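# Sort leaked coffee packs into the tray

## Task

Of the three vacuum-sealed coffee packs, one or two have a leak; a leaky pack gives way when pressed on either of its two large flat faces. Place every leaky pack completely inside the tray. When you finish, each intact pack must be upright in its original spot, and everything must stay that way with no gripper holding or propping it.

## Robot and tools

Robot: two xArm7 arms, left_arm and right_arm, each with a two-finger parallel gripper. left_arm's base sits at (+0.038, +0.269, 0) m and right_arm's at (-0.002, -0.278, 0) m, both turned slightly about z. The names are just labels and do not match the left or right side of any image.

Frame: all positions are in one scene frame, in metres. The origin is on the table surface midway between the arms. +z is up, +x points away from the robots across the table, and left_arm is on the +y side. Orientations are quaternions written w, x, y, z.

Gripper geometry: the fingers extend along the gripper's own +z axis and close along its y axis. end_effector_position is the spot between the finger pads when closed, roughly 2 cm short of the fingertips; closing pushes the tips about 10 mm further along +z. Opening runs from -1 (shut) to +1 (fully open, 0.084 m apart). grip_measured in a result reports the actual finger gap on that same scale.

A row: 16 plain numbers. First left_arm's x, y, z, qw, qx, qy, qz, opening, then the same eight for right_arm. Both arms always appear, even if only one should move. The x, y, z and quaternion are an absolute target for that gripper in the scene frame, not an offset. A call is rejected outright if any target lies more than 0.6 m from that arm's last reported position along any of its gripper's axes. On every control step the controller also limits the commanded pose to within 70 mm and 16 degrees of where the gripper actually is; position wins over orientation if both cannot be met.

Tools:
- execute_actions(actions, pictures): actions is a list holding zero or one item. An empty list only reports the current state. An action item is {"rows": [...], "steps": n} with 1 to 15 rows and n up to 15; each row drives one control step of 1/30 s and the final row repeats to fill n. A wait item is {"steps": n} with n up to 300, counted from the previous result, so thinking time eats into it. pictures (true/false) chooses whether camera images come back; by default they do.
- move(target, speed): target is one 16-number row as above, giving absolute poses for both grippers. Each gripper travels a straight line to its pose, both finishing together, in 0.5 to 10 s (cut off at 10 s if longer). speed is the path's top speed in m/s, 0.002 to 0.5, default 0.25; rotation is capped at twice that in rad/s. Openings are applied when the move begins. Paths ignore obstacles and the other arm, and the real gripper can lag, drift, or overshoot the speed, particularly with a nearly straight arm. The result adds a move: line giving the ending (done, off_target, moving, held, fault) and any limits (paced means the sent pose was clipped; held means a check blocked some steps, after which the arm may lurch quickly), plus each gripper's remaining distance to its pose.
- wait(seconds): 0 to 10 s of letting the scene run with no new command.
- zoom_image(camera, region): camera is cam_high, cam_low, cam_left_wrist or cam_right_wrist; region is [x0, y0, x1, y1] in pixels of that camera's 896x504 image, origin top-left, no larger than 504 by 504.
- read_manual(section): only "licences"; returns URDF licence text, moves nothing.
Replying without any tool call also ends the session.

Result contents: a state line per arm with the gripper position, quaternion and linear/angular velocities; printed positions can be somewhat off, more so at long reach. "pose unreachable" means the clearance check altered or stopped what went to the named arm, and HELD flags the affected steps. A "Hand target" line shows the pose each arm is currently being driven toward. After an action ends an arm only continues up to its last clipped pose, so check the reported pose and send the remainder. Joint torque readings include offsets and noise and are nonzero even in free air. MOTOR HOT appears from 65 °C; at 80 °C the arm is braked (OVER-TEMPERATURE FAULT) until it cools. A TORQUE FAULT happens when contact load reaches a joint limit (waist and shoulder 47.5 N m, upper arm roll, elbow and forearm roll 28.5, wrist pitch and roll 19, held weight included): the arm backs off slightly, freezes for 10 s and drops the rest of the call.

Holding: to keep an object, command an opening clearly below grip_measured; lower squeezes harder, up to about 24 N per pad for parts up to about 6 cm wide. A fast close can hit harder. To keep an arm still, resend its full last reported pose and the wanted opening in every call, rather than a drifted quaternion.

Cameras: cam_high looks down from above and behind, cam_low views from the far side of the table at low height, and each wrist camera rides on its gripper. Calibration intrinsics and extrinsics are supplied but may be off by a few degrees and millimetres.

Avoid: letting the arms touch or press on each other, ramming objects or the table, fast contacts and targets far past a contact (both press harder), dropping or toppling packs, and pushing anything off the table. Brief outside tugs on held items or loose objects can occur. For the soft-side check, press gently on the broad faces and watch grip_measured; move packs smoothly and release them before finishing.

Each tool is called after "Emit:" as name(argument=value, ...), one argument or row to a line, values as JSON.

## Session

Emit:
execute_actions(
  actions=[],
)

Scene clock: 0.00 s of 4600.00 s.
left_arm: end_effector_position=(+0.1785, -0.0692, +0.2353) grip_measured=+1.00 end_effector_quat_wxyz=(-0.266, +0.447, +0.724, -0.453) end_effector_velocity=(-0.000, -0.000, -0.000) end_effector_angular_velocity=(+0.001, +0.001, -0.001) | right_arm: end_effector_position=(+0.2507, -0.8139, +0.2095) grip_measured=+1.00 end_effector_quat_wxyz=(-0.057, +0.594, +0.803, +0.000) end_effector_velocity=(+0.001, +0.000, +0.001) end_effector_angular_velocity=(-0.001, +0.000, +0.001)
Joint positions: left_arm=[-2.398 -1.409  1.42   0.757  0.287  1.14   2.951  0.084] | right_arm=[-1.393  0.532  0.209  1.796 -0.156  1.38  -2.904  0.084]
Joint velocities: left_arm=[-0.001  0.     0.001 -0.    -0.    -0.    -0.     0.   ] | right_arm=[ 0.002 -0.001 -0.     0.    -0.     0.001  0.001 -0.   ]
Joint torques (N m, as the arm reports them, + toward a larger angle): no reading
Motor temperatures (°C, as the motors report them): left_arm=[30 30 29 32 26 35 34] | right_arm=[31 32 31 31 30 33 34]
Hand target (left_arm): +0.178, -0.069, +0.235; -0.266, +0.447, +0.724, -0.453
Hand target (right_arm): +0.251, -0.814, +0.210; -0.057, +0.594, +0.803, +0.000
camera_calibration (this result's frames):
cam_left_wrist: T_world_to_cam=[[0.411048, 0.178402, -0.893987, 0.179517], [0.449588, -0.892779, 0.028556, -0.0817735], [-0.793038, -0.413664, -0.447183, 0.349725], [0, 0, 0, 1]] pos_world=[0.240319, 0.0396365, 0.319212]
cam_right_wrist: T_world_to_cam=[[0.94778, 0.311168, -0.0699151, 0.0615405], [0.30612, -0.949091, -0.0742697, -0.7633], [-0.0894662, 0.0489888, -0.994784, 0.399533], [0, 0, 0, 1]] pos_world=[0.21108, -0.763164, 0.345062]

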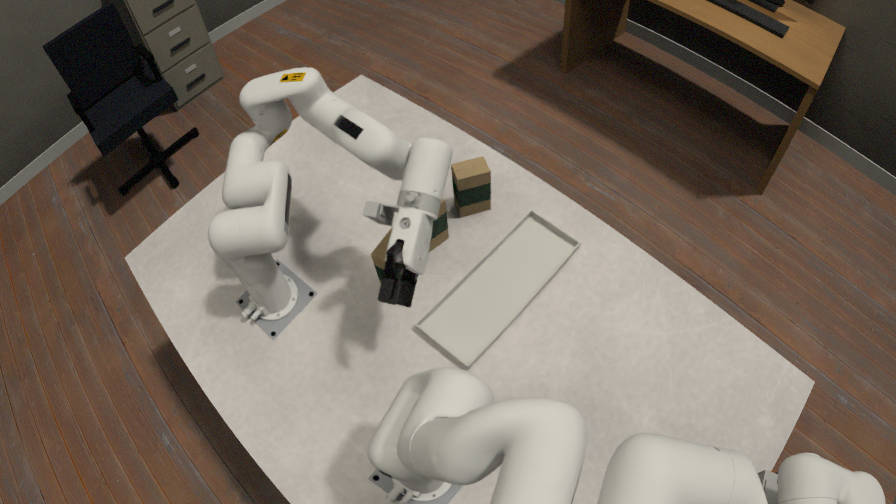

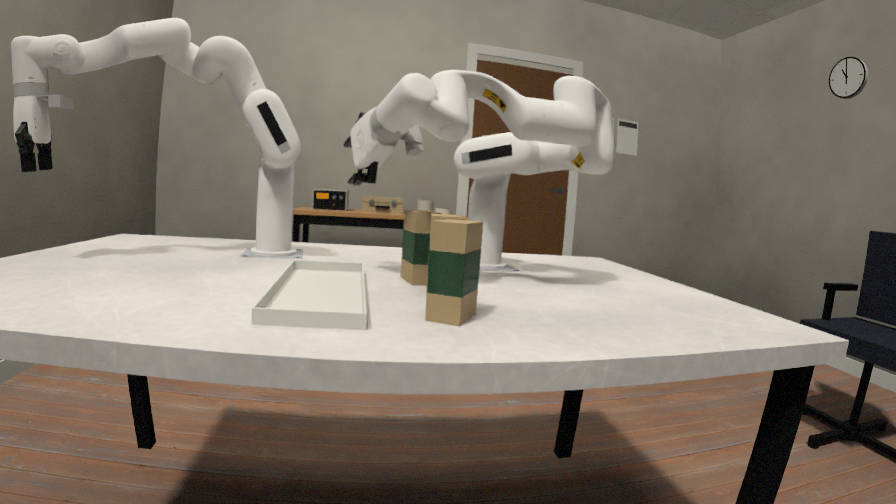

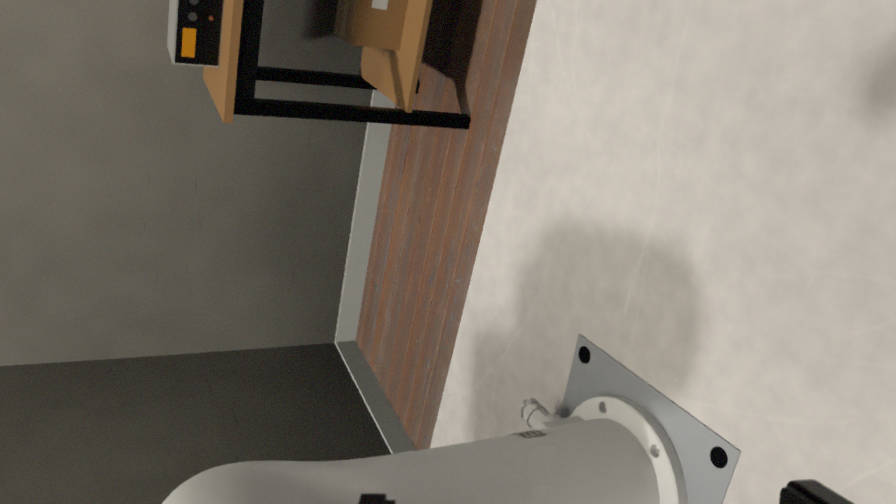

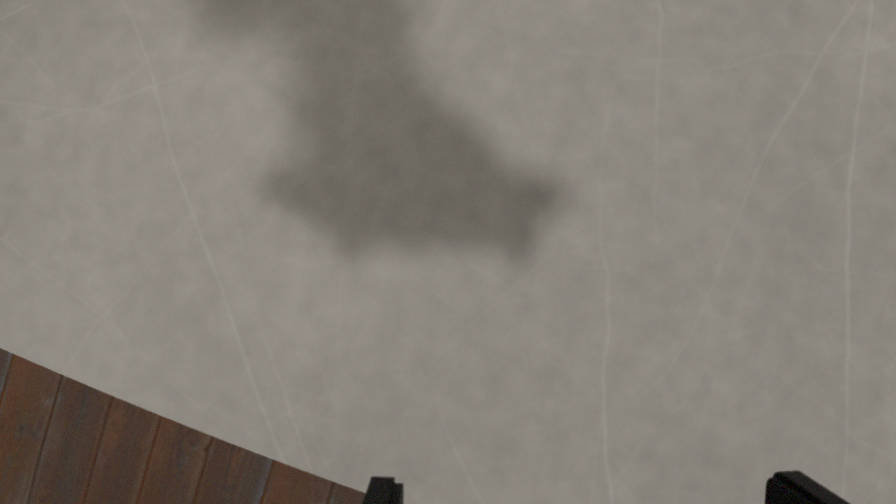

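Emit:
move(
  target=[0.44,0.02,0.4,0,0.707,0.707,0,1,0.2507,-0.8139,0.2095,-0.057,0.594,0.803,0,1],
  speed=0.3,
)

Scene clock: 3.83 s of 4600.00 s.
left_arm: end_effector_position=(+0.4396, +0.0209, +0.4000) grip_measured=+1.00 end_effector_quat_wxyz=(-0.002, +0.707, +0.707, +0.000) end_effector_velocity=(+0.002, +0.001, +0.001) end_effector_angular_velocity=(+0.002, -0.007, -0.002) | right_arm: end_effector_position=(+0.2507, -0.8139, +0.2095) grip_measured=+1.00 end_effector_quat_wxyz=(-0.057, +0.594, +0.803, +0.000) end_effector_velocity=(+0.002, +0.001, -0.001) end_effector_angular_velocity=(+0.000, +0.000, +0.003)
Joint positions: left_arm=[-2.636 -0.814  1.201  1.7    0.807  1.931  3.574  0.084] | right_arm=[-1.393  0.533  0.209  1.797 -0.156  1.38  -2.904  0.084]
Joint velocities: left_arm=[-0.002  0.004  0.002  0.006  0.006  0.001  0.007 -0.   ] | right_arm=[ 0.003  0.001  0.     0.    -0.    -0.    -0.     0.   ]
Joint torques (N m, as the arm reports them, + toward a larger angle): left_arm=[  1.4   15.95 -10.96  10.58  -1.03  -2.11  -0.49] | right_arm=[  1.19 -29.17   2.04  13.21  -0.58  -1.46   1.01]
Motor temperatures (°C, as the motors report them): left_arm=[30 30 30 32 26 35 34] | right_arm=[31 32 31 32 30 33 34]
Hand target (left_arm): +0.440, +0.021, +0.400; -0.002, +0.707, +0.707, +0.000
Hand target (right_arm): +0.251, -0.814, +0.210; -0.057, +0.594, +0.803, +0.000
Off the commanded pose (left_arm): 0.001 m, 0 deg.
Off the commanded pose (right_arm): 0.000 m, 0 deg.
move: done
camera_calibration (this result's frames):
cam_left_wrist: T_world_to_cam=[[0.999901, -0.0135294, -0.00399214, -0.407545], [-0.0135604, -0.999877, -0.00784011, 0.0970083], [-0.00388558, 0.00789347, -0.999961, 0.533111], [0, 0, 0, 1]] pos_world=[0.410891, 0.0872745, 0.532224]
cam_right_wrist: T_world_to_cam=[[0.947647, 0.311527, -0.0701202, 0.0619105], [0.306454, -0.948971, -0.0744298, -0.763289], [-0.0897289, 0.0490445, -0.994758, 0.399611], [0, 0, 0, 1]] pos_world=[0.211101, -0.763225, 0.345046]

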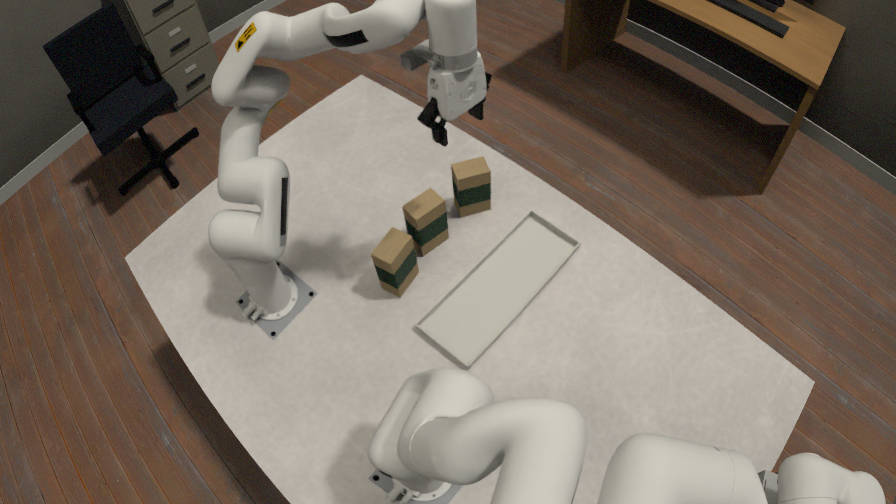

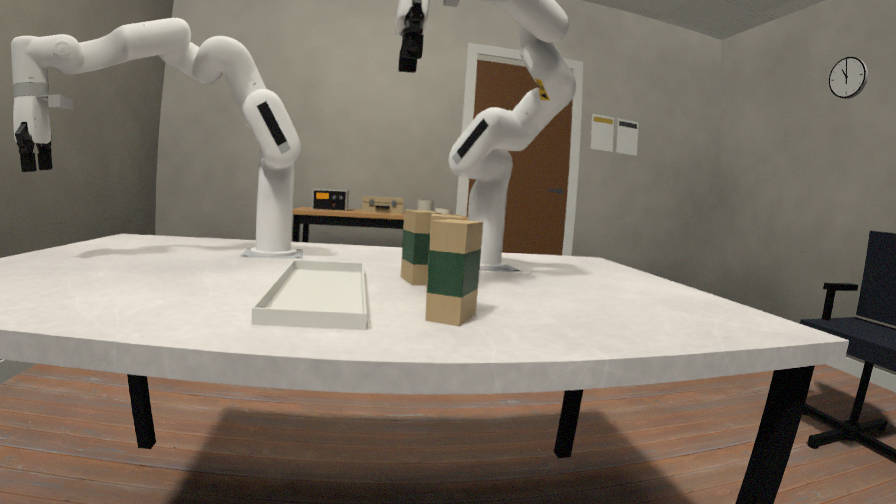

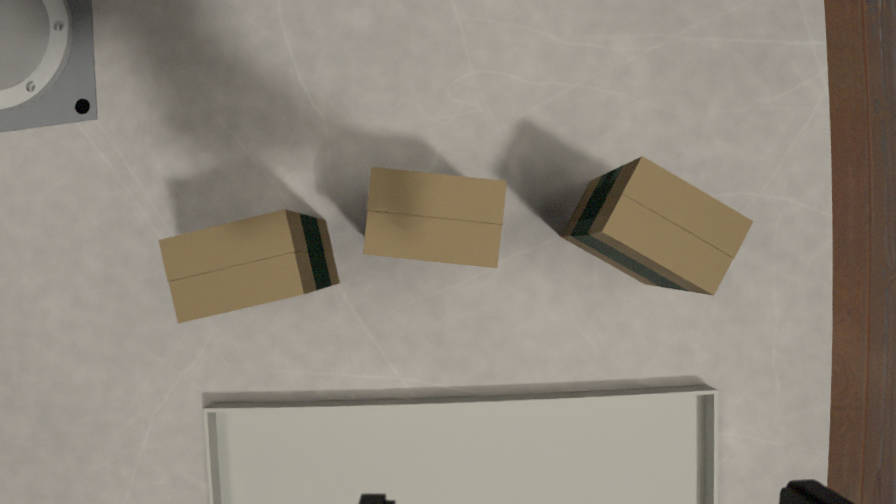

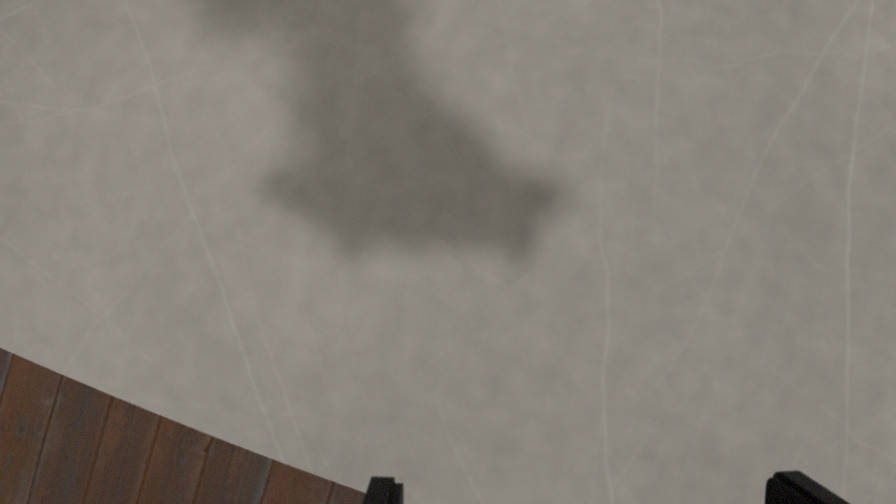

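Emit:
move(
  target=[0.546,0.103,0.18,0,0.25,0.968,0,1,0.2507,-0.8139,0.2095,-0.057,0.594,0.803,0,1],
  speed=0.3,
)

Scene clock: 8.70 s of 4600.00 s.
left_arm: end_effector_position=(+0.5456, +0.1030, +0.1805) grip_measured=+1.00 end_effector_quat_wxyz=(+0.000, +0.251, +0.968, +0.000) end_effector_velocity=(+0.002, +0.004, -0.004) end_effector_angular_velocity=(+0.002, +0.002, +0.016) | right_arm: end_effector_position=(+0.2507, -0.8139, +0.2095) grip_measured=+1.00 end_effector_quat_wxyz=(-0.057, +0.594, +0.803, +0.000) end_effector_velocity=(-0.000, -0.000, +0.000) end_effector_angular_velocity=(-0.001, +0.001, +0.000)
Joint positions: left_arm=[-2.436 -0.978  1.577  1.365  0.989  1.451  2.706  0.084] | right_arm=[-1.393  0.533  0.209  1.797 -0.156  1.38  -2.904  0.084]
Joint velocities: left_arm=[ 0.001 -0.002  0.009  0.001  0.003 -0.004 -0.009 -0.   ] | right_arm=[ 0.     0.    -0.     0.    -0.001  0.    -0.    -0.   ]
Joint torques (N m, as the arm reports them, + toward a larger angle): left_arm=[  1.21  19.37 -14.85  10.75  -1.15  -2.19  -0.69] | right_arm=[  1.14 -29.06   2.01  13.18  -0.48  -1.38   0.93]
Motor temperatures (°C, as the motors report them): left_arm=[30 30 30 32 26 35 34] | right_arm=[31 32 31 32 30 33 34]
Hand target (left_arm): +0.546, +0.103, +0.180; -0.000, +0.250, +0.968, +0.000
Hand target (right_arm): +0.251, -0.814, +0.209; -0.057, +0.594, +0.803, +0.000
Off the commanded pose (left_arm): 0.001 m, 0 deg.
Off the commanded pose (right_arm): 0.000 m, 0 deg.
move: done
camera_calibration (this result's frames):
cam_left_wrist: T_world_to_cam=[[0.497004, 0.867747, -0.00109782, -0.330193], [0.867735, -0.497004, -0.00480857, -0.354368], [-0.00471824, 0.00143726, -0.999988, 0.314495], [0, 0, 0, 1]] pos_world=[0.473089, 0.10995, 0.312425]
cam_right_wrist: T_world_to_cam=[[0.947647, 0.311526, -0.070121, 0.0619106], [0.306454, -0.948971, -0.0744294, -0.763289], [-0.0897296, 0.0490439, -0.994758, 0.399611], [0, 0, 0, 1]] pos_world=[0.211101, -0.763224, 0.345046]

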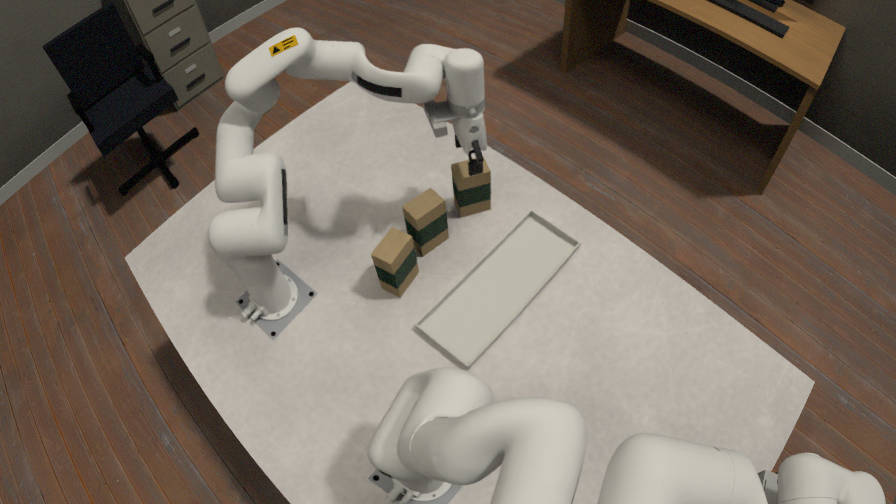

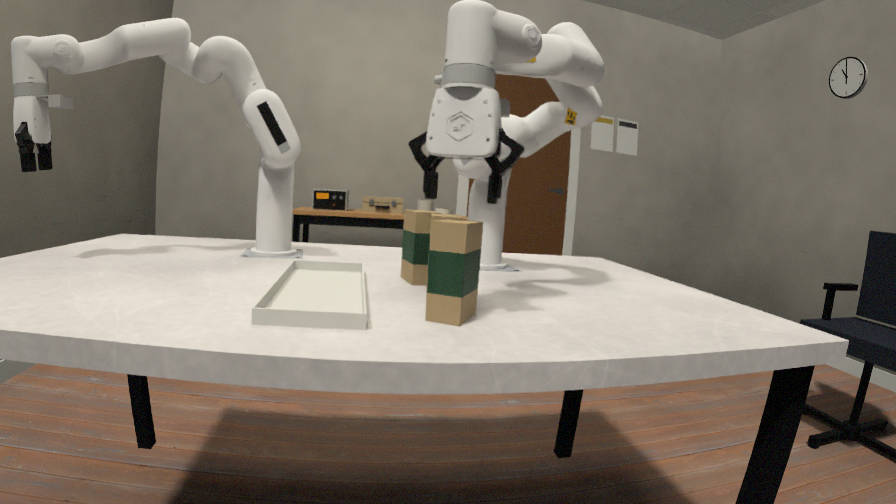

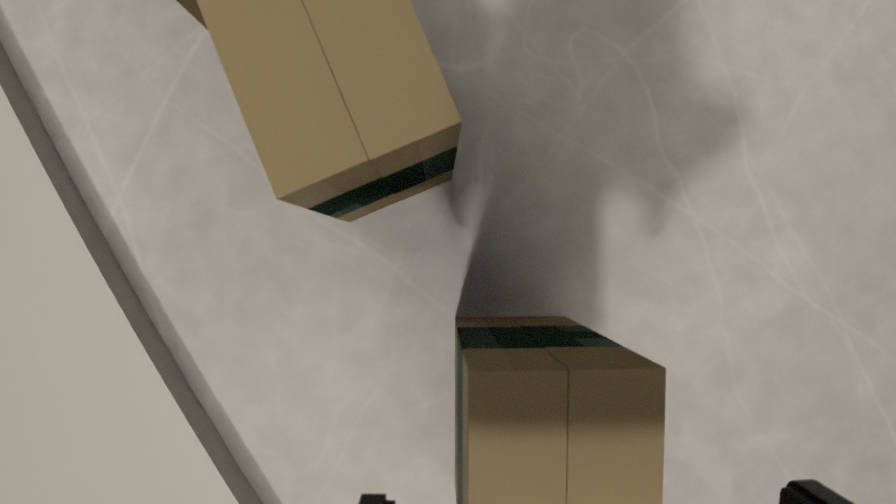

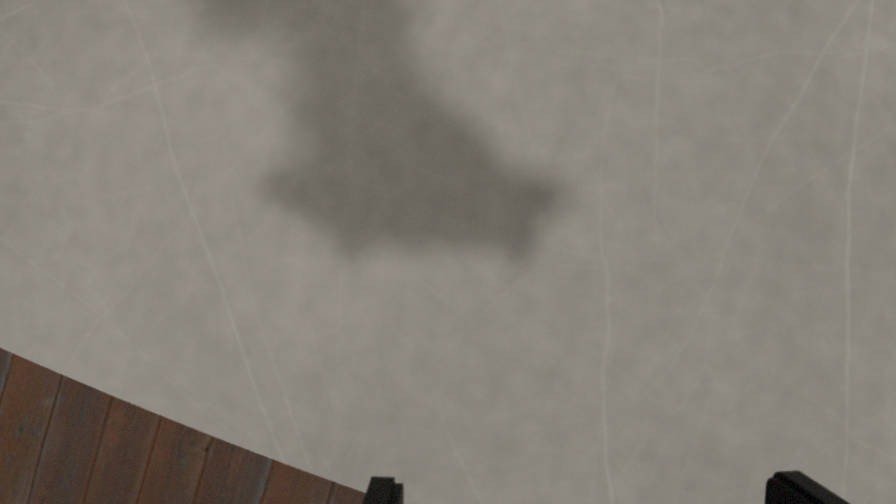

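Emit:
move(
  target=[0.546,0.103,0.113,0,0.25,0.968,0,1,0.2507,-0.8139,0.2095,-0.057,0.594,0.803,0,1],
  speed=0.15,
)

Emit:
move(
  target=[0.546,0.103,0.113,0,0.25,0.968,0,-0.3,0.2507,-0.8139,0.2095,-0.057,0.594,0.803,0,1],
)

Scene clock: 16.00 s of 4600.00 s.
left_arm: end_effector_position=(+0.5461, +0.1029, +0.1136) grip_measured=+1.00 end_effector_quat_wxyz=(+0.000, +0.250, +0.968, -0.000) end_effector_velocity=(-0.000, +0.001, -0.005) end_effector_angular_velocity=(+0.003, +0.003, +0.001) | right_arm: end_effector_position=(+0.2507, -0.8139, +0.2095) grip_measured=+1.00 end_effector_quat_wxyz=(-0.057, +0.594, +0.803, +0.000) end_effector_velocity=(-0.000, -0.000, -0.000) end_effector_angular_velocity=(-0.001, +0.001, +0.000)
Joint positions: left_arm=[-2.451 -1.048  1.681  1.291  1.086  1.339  2.665  0.084] | right_arm=[-1.393  0.533  0.209  1.797 -0.156  1.38  -2.904  0.084]
Joint velocities: left_arm=[-0.002 -0.004  0.009 -0.002  0.005 -0.004 -0.002  0.   ] | right_arm=[ 0.    -0.    -0.001 -0.001 -0.001 -0.001  0.    -0.   ]
Joint torques (N m, as the arm reports them, + toward a larger angle): left_arm=[  2.33  20.06 -15.43   9.87  -1.06  -2.13  -0.6 ] | right_arm=[  1.28 -28.76   1.93  13.1   -0.5   -1.42   1.02]
Motor temperatures (°C, as the motors report them): left_arm=[30 30 30 32 26 35 34] | right_arm=[31 32 31 32 30 33 34]
Hand target (left_arm): +0.546, +0.103, +0.113; +0.000, +0.250, +0.968, +0.000
Hand target (right_arm): +0.251, -0.814, +0.210; -0.057, +0.594, +0.803, -0.000
Off the commanded pose (left_arm): 0.001 m, 0 deg.
Off the commanded pose (right_arm): 0.000 m, 0 deg.
After step 90, 3.40 s passed at rest.
move: done
camera_calibration (this result's frames):
cam_left_wrist: T_world_to_cam=[[0.495529, 0.86859, -0.00132566, -0.32963], [0.868579, -0.49553, -0.00454146, -0.355859], [-0.00460157, 0.00109899, -0.999989, 0.247611], [0, 0, 0, 1]] pos_world=[0.473572, 0.109702, 0.245555]
cam_right_wrist: T_world_to_cam=[[0.947647, 0.311526, -0.0701211, 0.0619105], [0.306454, -0.948971, -0.0744296, -0.763289], [-0.0897297, 0.0490441, -0.994758, 0.399611], [0, 0, 0, 1]] pos_world=[0.211101, -0.763225, 0.345046]

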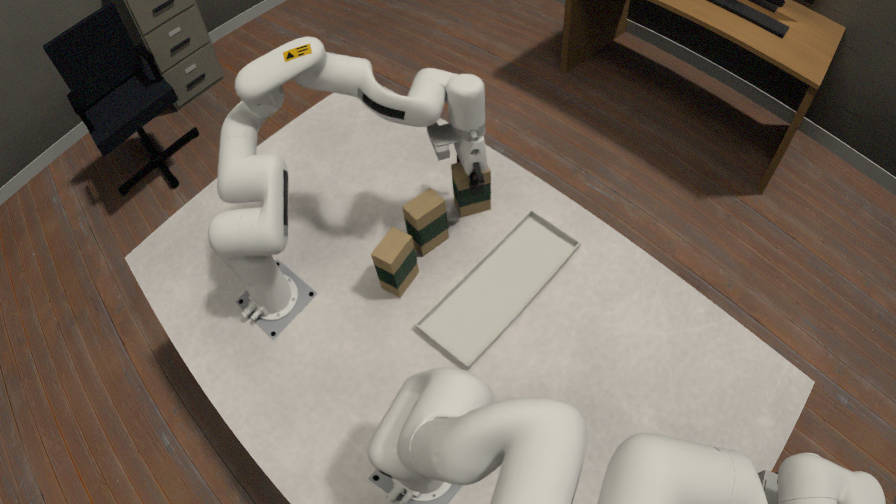

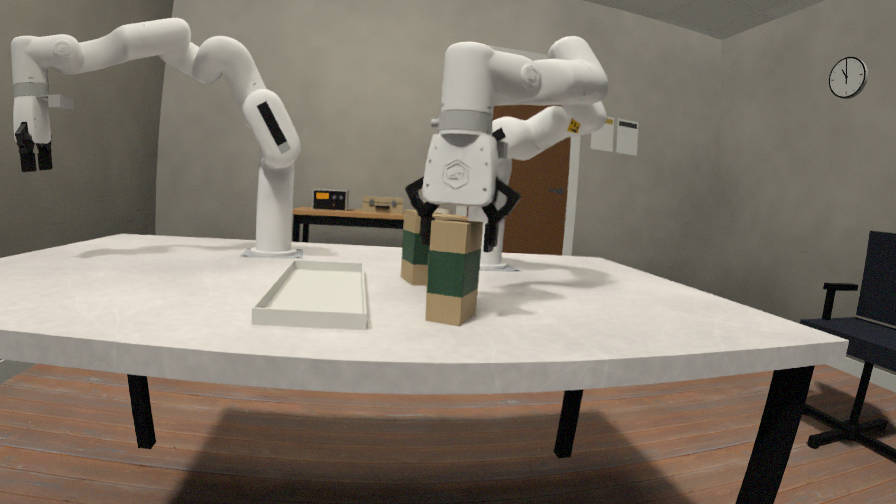

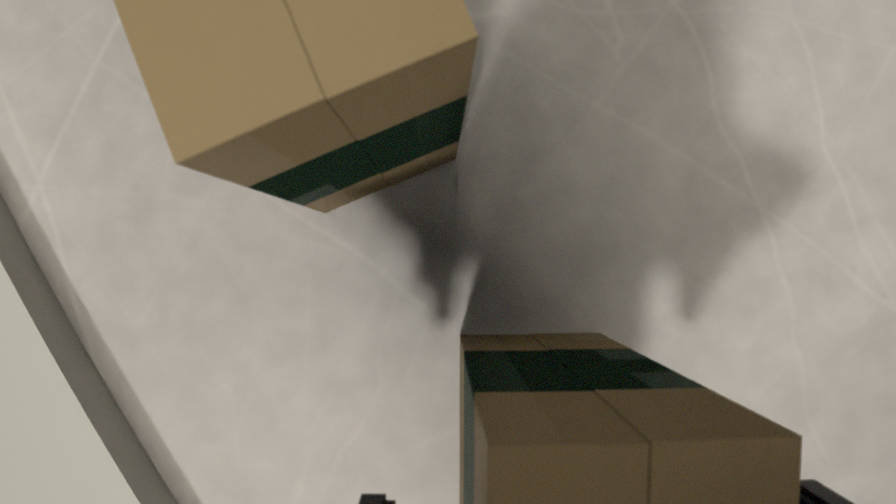

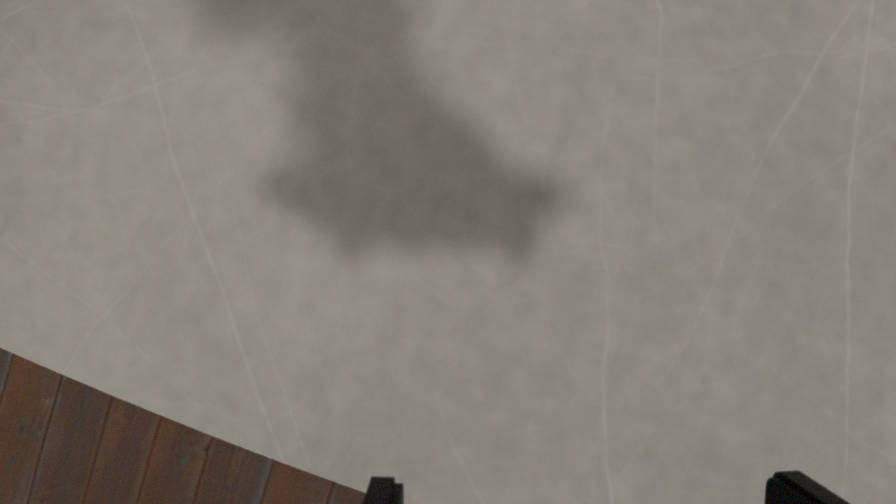

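Scene clock: 16.70 s of 4600.00 s.
left_arm: end_effector_position=(+0.5462, +0.1028, +0.1135) grip_measured=+0.15 end_effector_quat_wxyz=(+0.000, +0.250, +0.968, -0.000) end_effector_velocity=(+0.000, +0.001, -0.000) end_effector_angular_velocity=(+0.001, -0.001, +0.001) | right_arm: end_effector_position=(+0.2507, -0.8139, +0.2095) grip_measured=+1.00 end_effector_quat_wxyz=(-0.057, +0.594, +0.803, -0.000) end_effector_velocity=(+0.001, +0.000, -0.000) end_effector_angular_velocity=(+0.001, +0.000, +0.001)
Joint positions: left_arm=[-2.451 -1.048  1.681  1.291  1.087  1.339  2.665  0.05 ] | right_arm=[-1.393  0.533  0.209  1.797 -0.156  1.38  -2.904  0.084]
Joint velocities: left_arm=[ 0.001  0.     0.    -0.     0.001  0.    -0.     0.   ] | right_arm=[ 0.001  0.    -0.    -0.     0.     0.    -0.    -0.   ]
Joint torques (N m, as the arm reports them, + toward a larger angle): left_arm=[  1.56  18.57 -13.62   9.23  -1.13  -2.22  -0.55] | right_arm=[  1.31 -28.75   2.05  13.26  -0.7   -1.41   1.02]
Motor temperatures (°C, as the motors report them): left_arm=[30 30 30 32 26 35 34] | right_arm=[31 32 31 33 30 33 34]
Hand target (left_arm): +0.546, +0.103, +0.113; -0.000, +0.250, +0.968, -0.000
Hand target (right_arm): +0.251, -0.814, +0.210; -0.057, +0.594, +0.803, -0.000
Off the commanded pose (left_arm): 0.001 m, 0 deg.
Off the commanded pose (right_arm): 0.000 m, 0 deg.
move: done
camera_calibration (this result's frames):
cam_left_wrist: T_world_to_cam=[[0.495412, 0.868657, -0.00132391, -0.329575], [0.868647, -0.495413, -0.00429427, -0.356017], [-0.00438612, 0.000977426, -0.99999, 0.247379], [0, 0, 0, 1]] pos_world=[0.473614, 0.10967, 0.245411]
cam_right_wrist: T_world_to_cam=[[0.947647, 0.311526, -0.0701212, 0.0619105], [0.306454, -0.948971, -0.0744294, -0.763289], [-0.0897297, 0.0490438, -0.994758, 0.399611], [0, 0, 0, 1]] pos_world=[0.211101, -0.763225, 0.345046]

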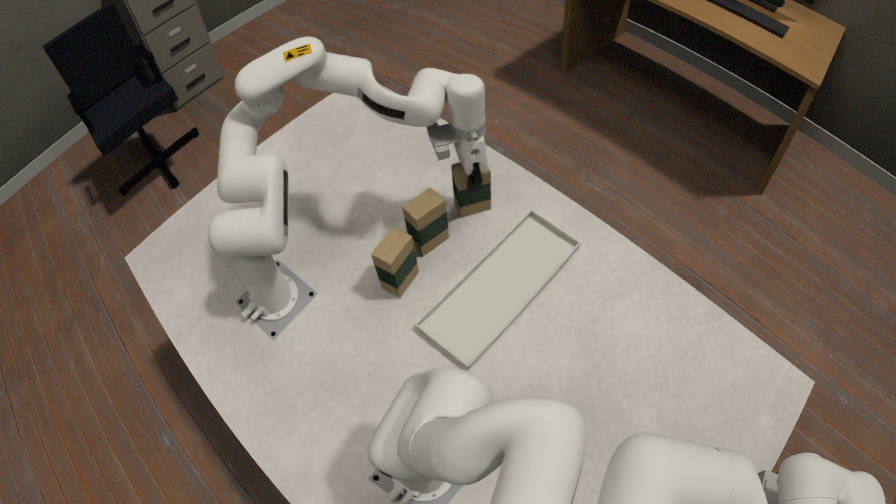

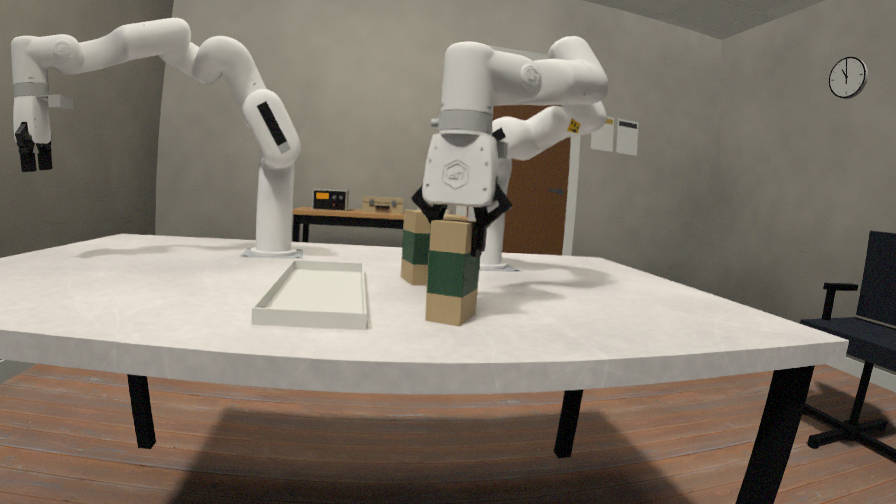

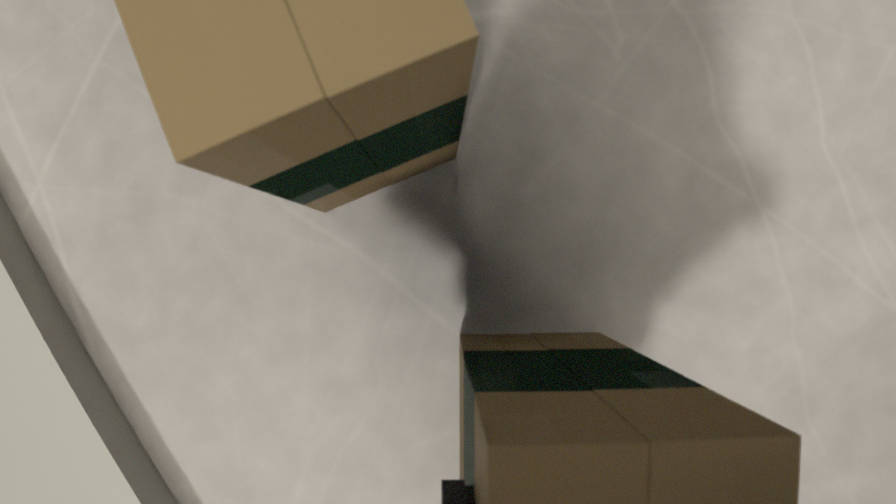

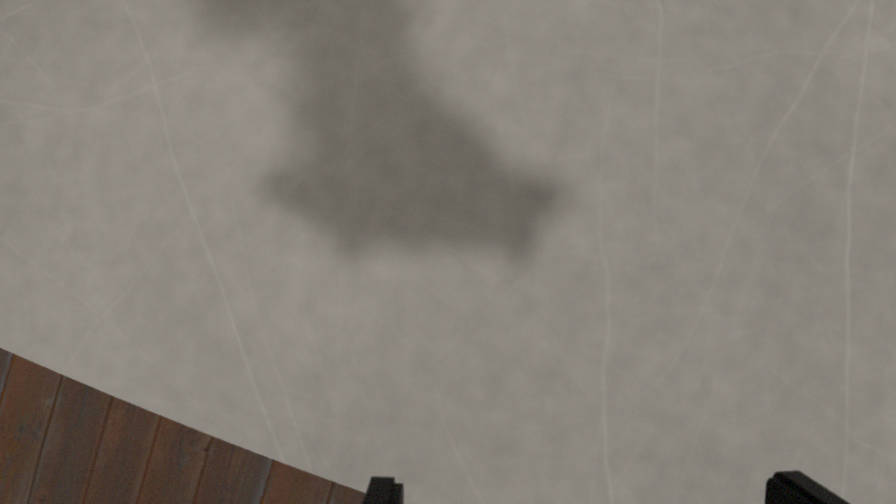

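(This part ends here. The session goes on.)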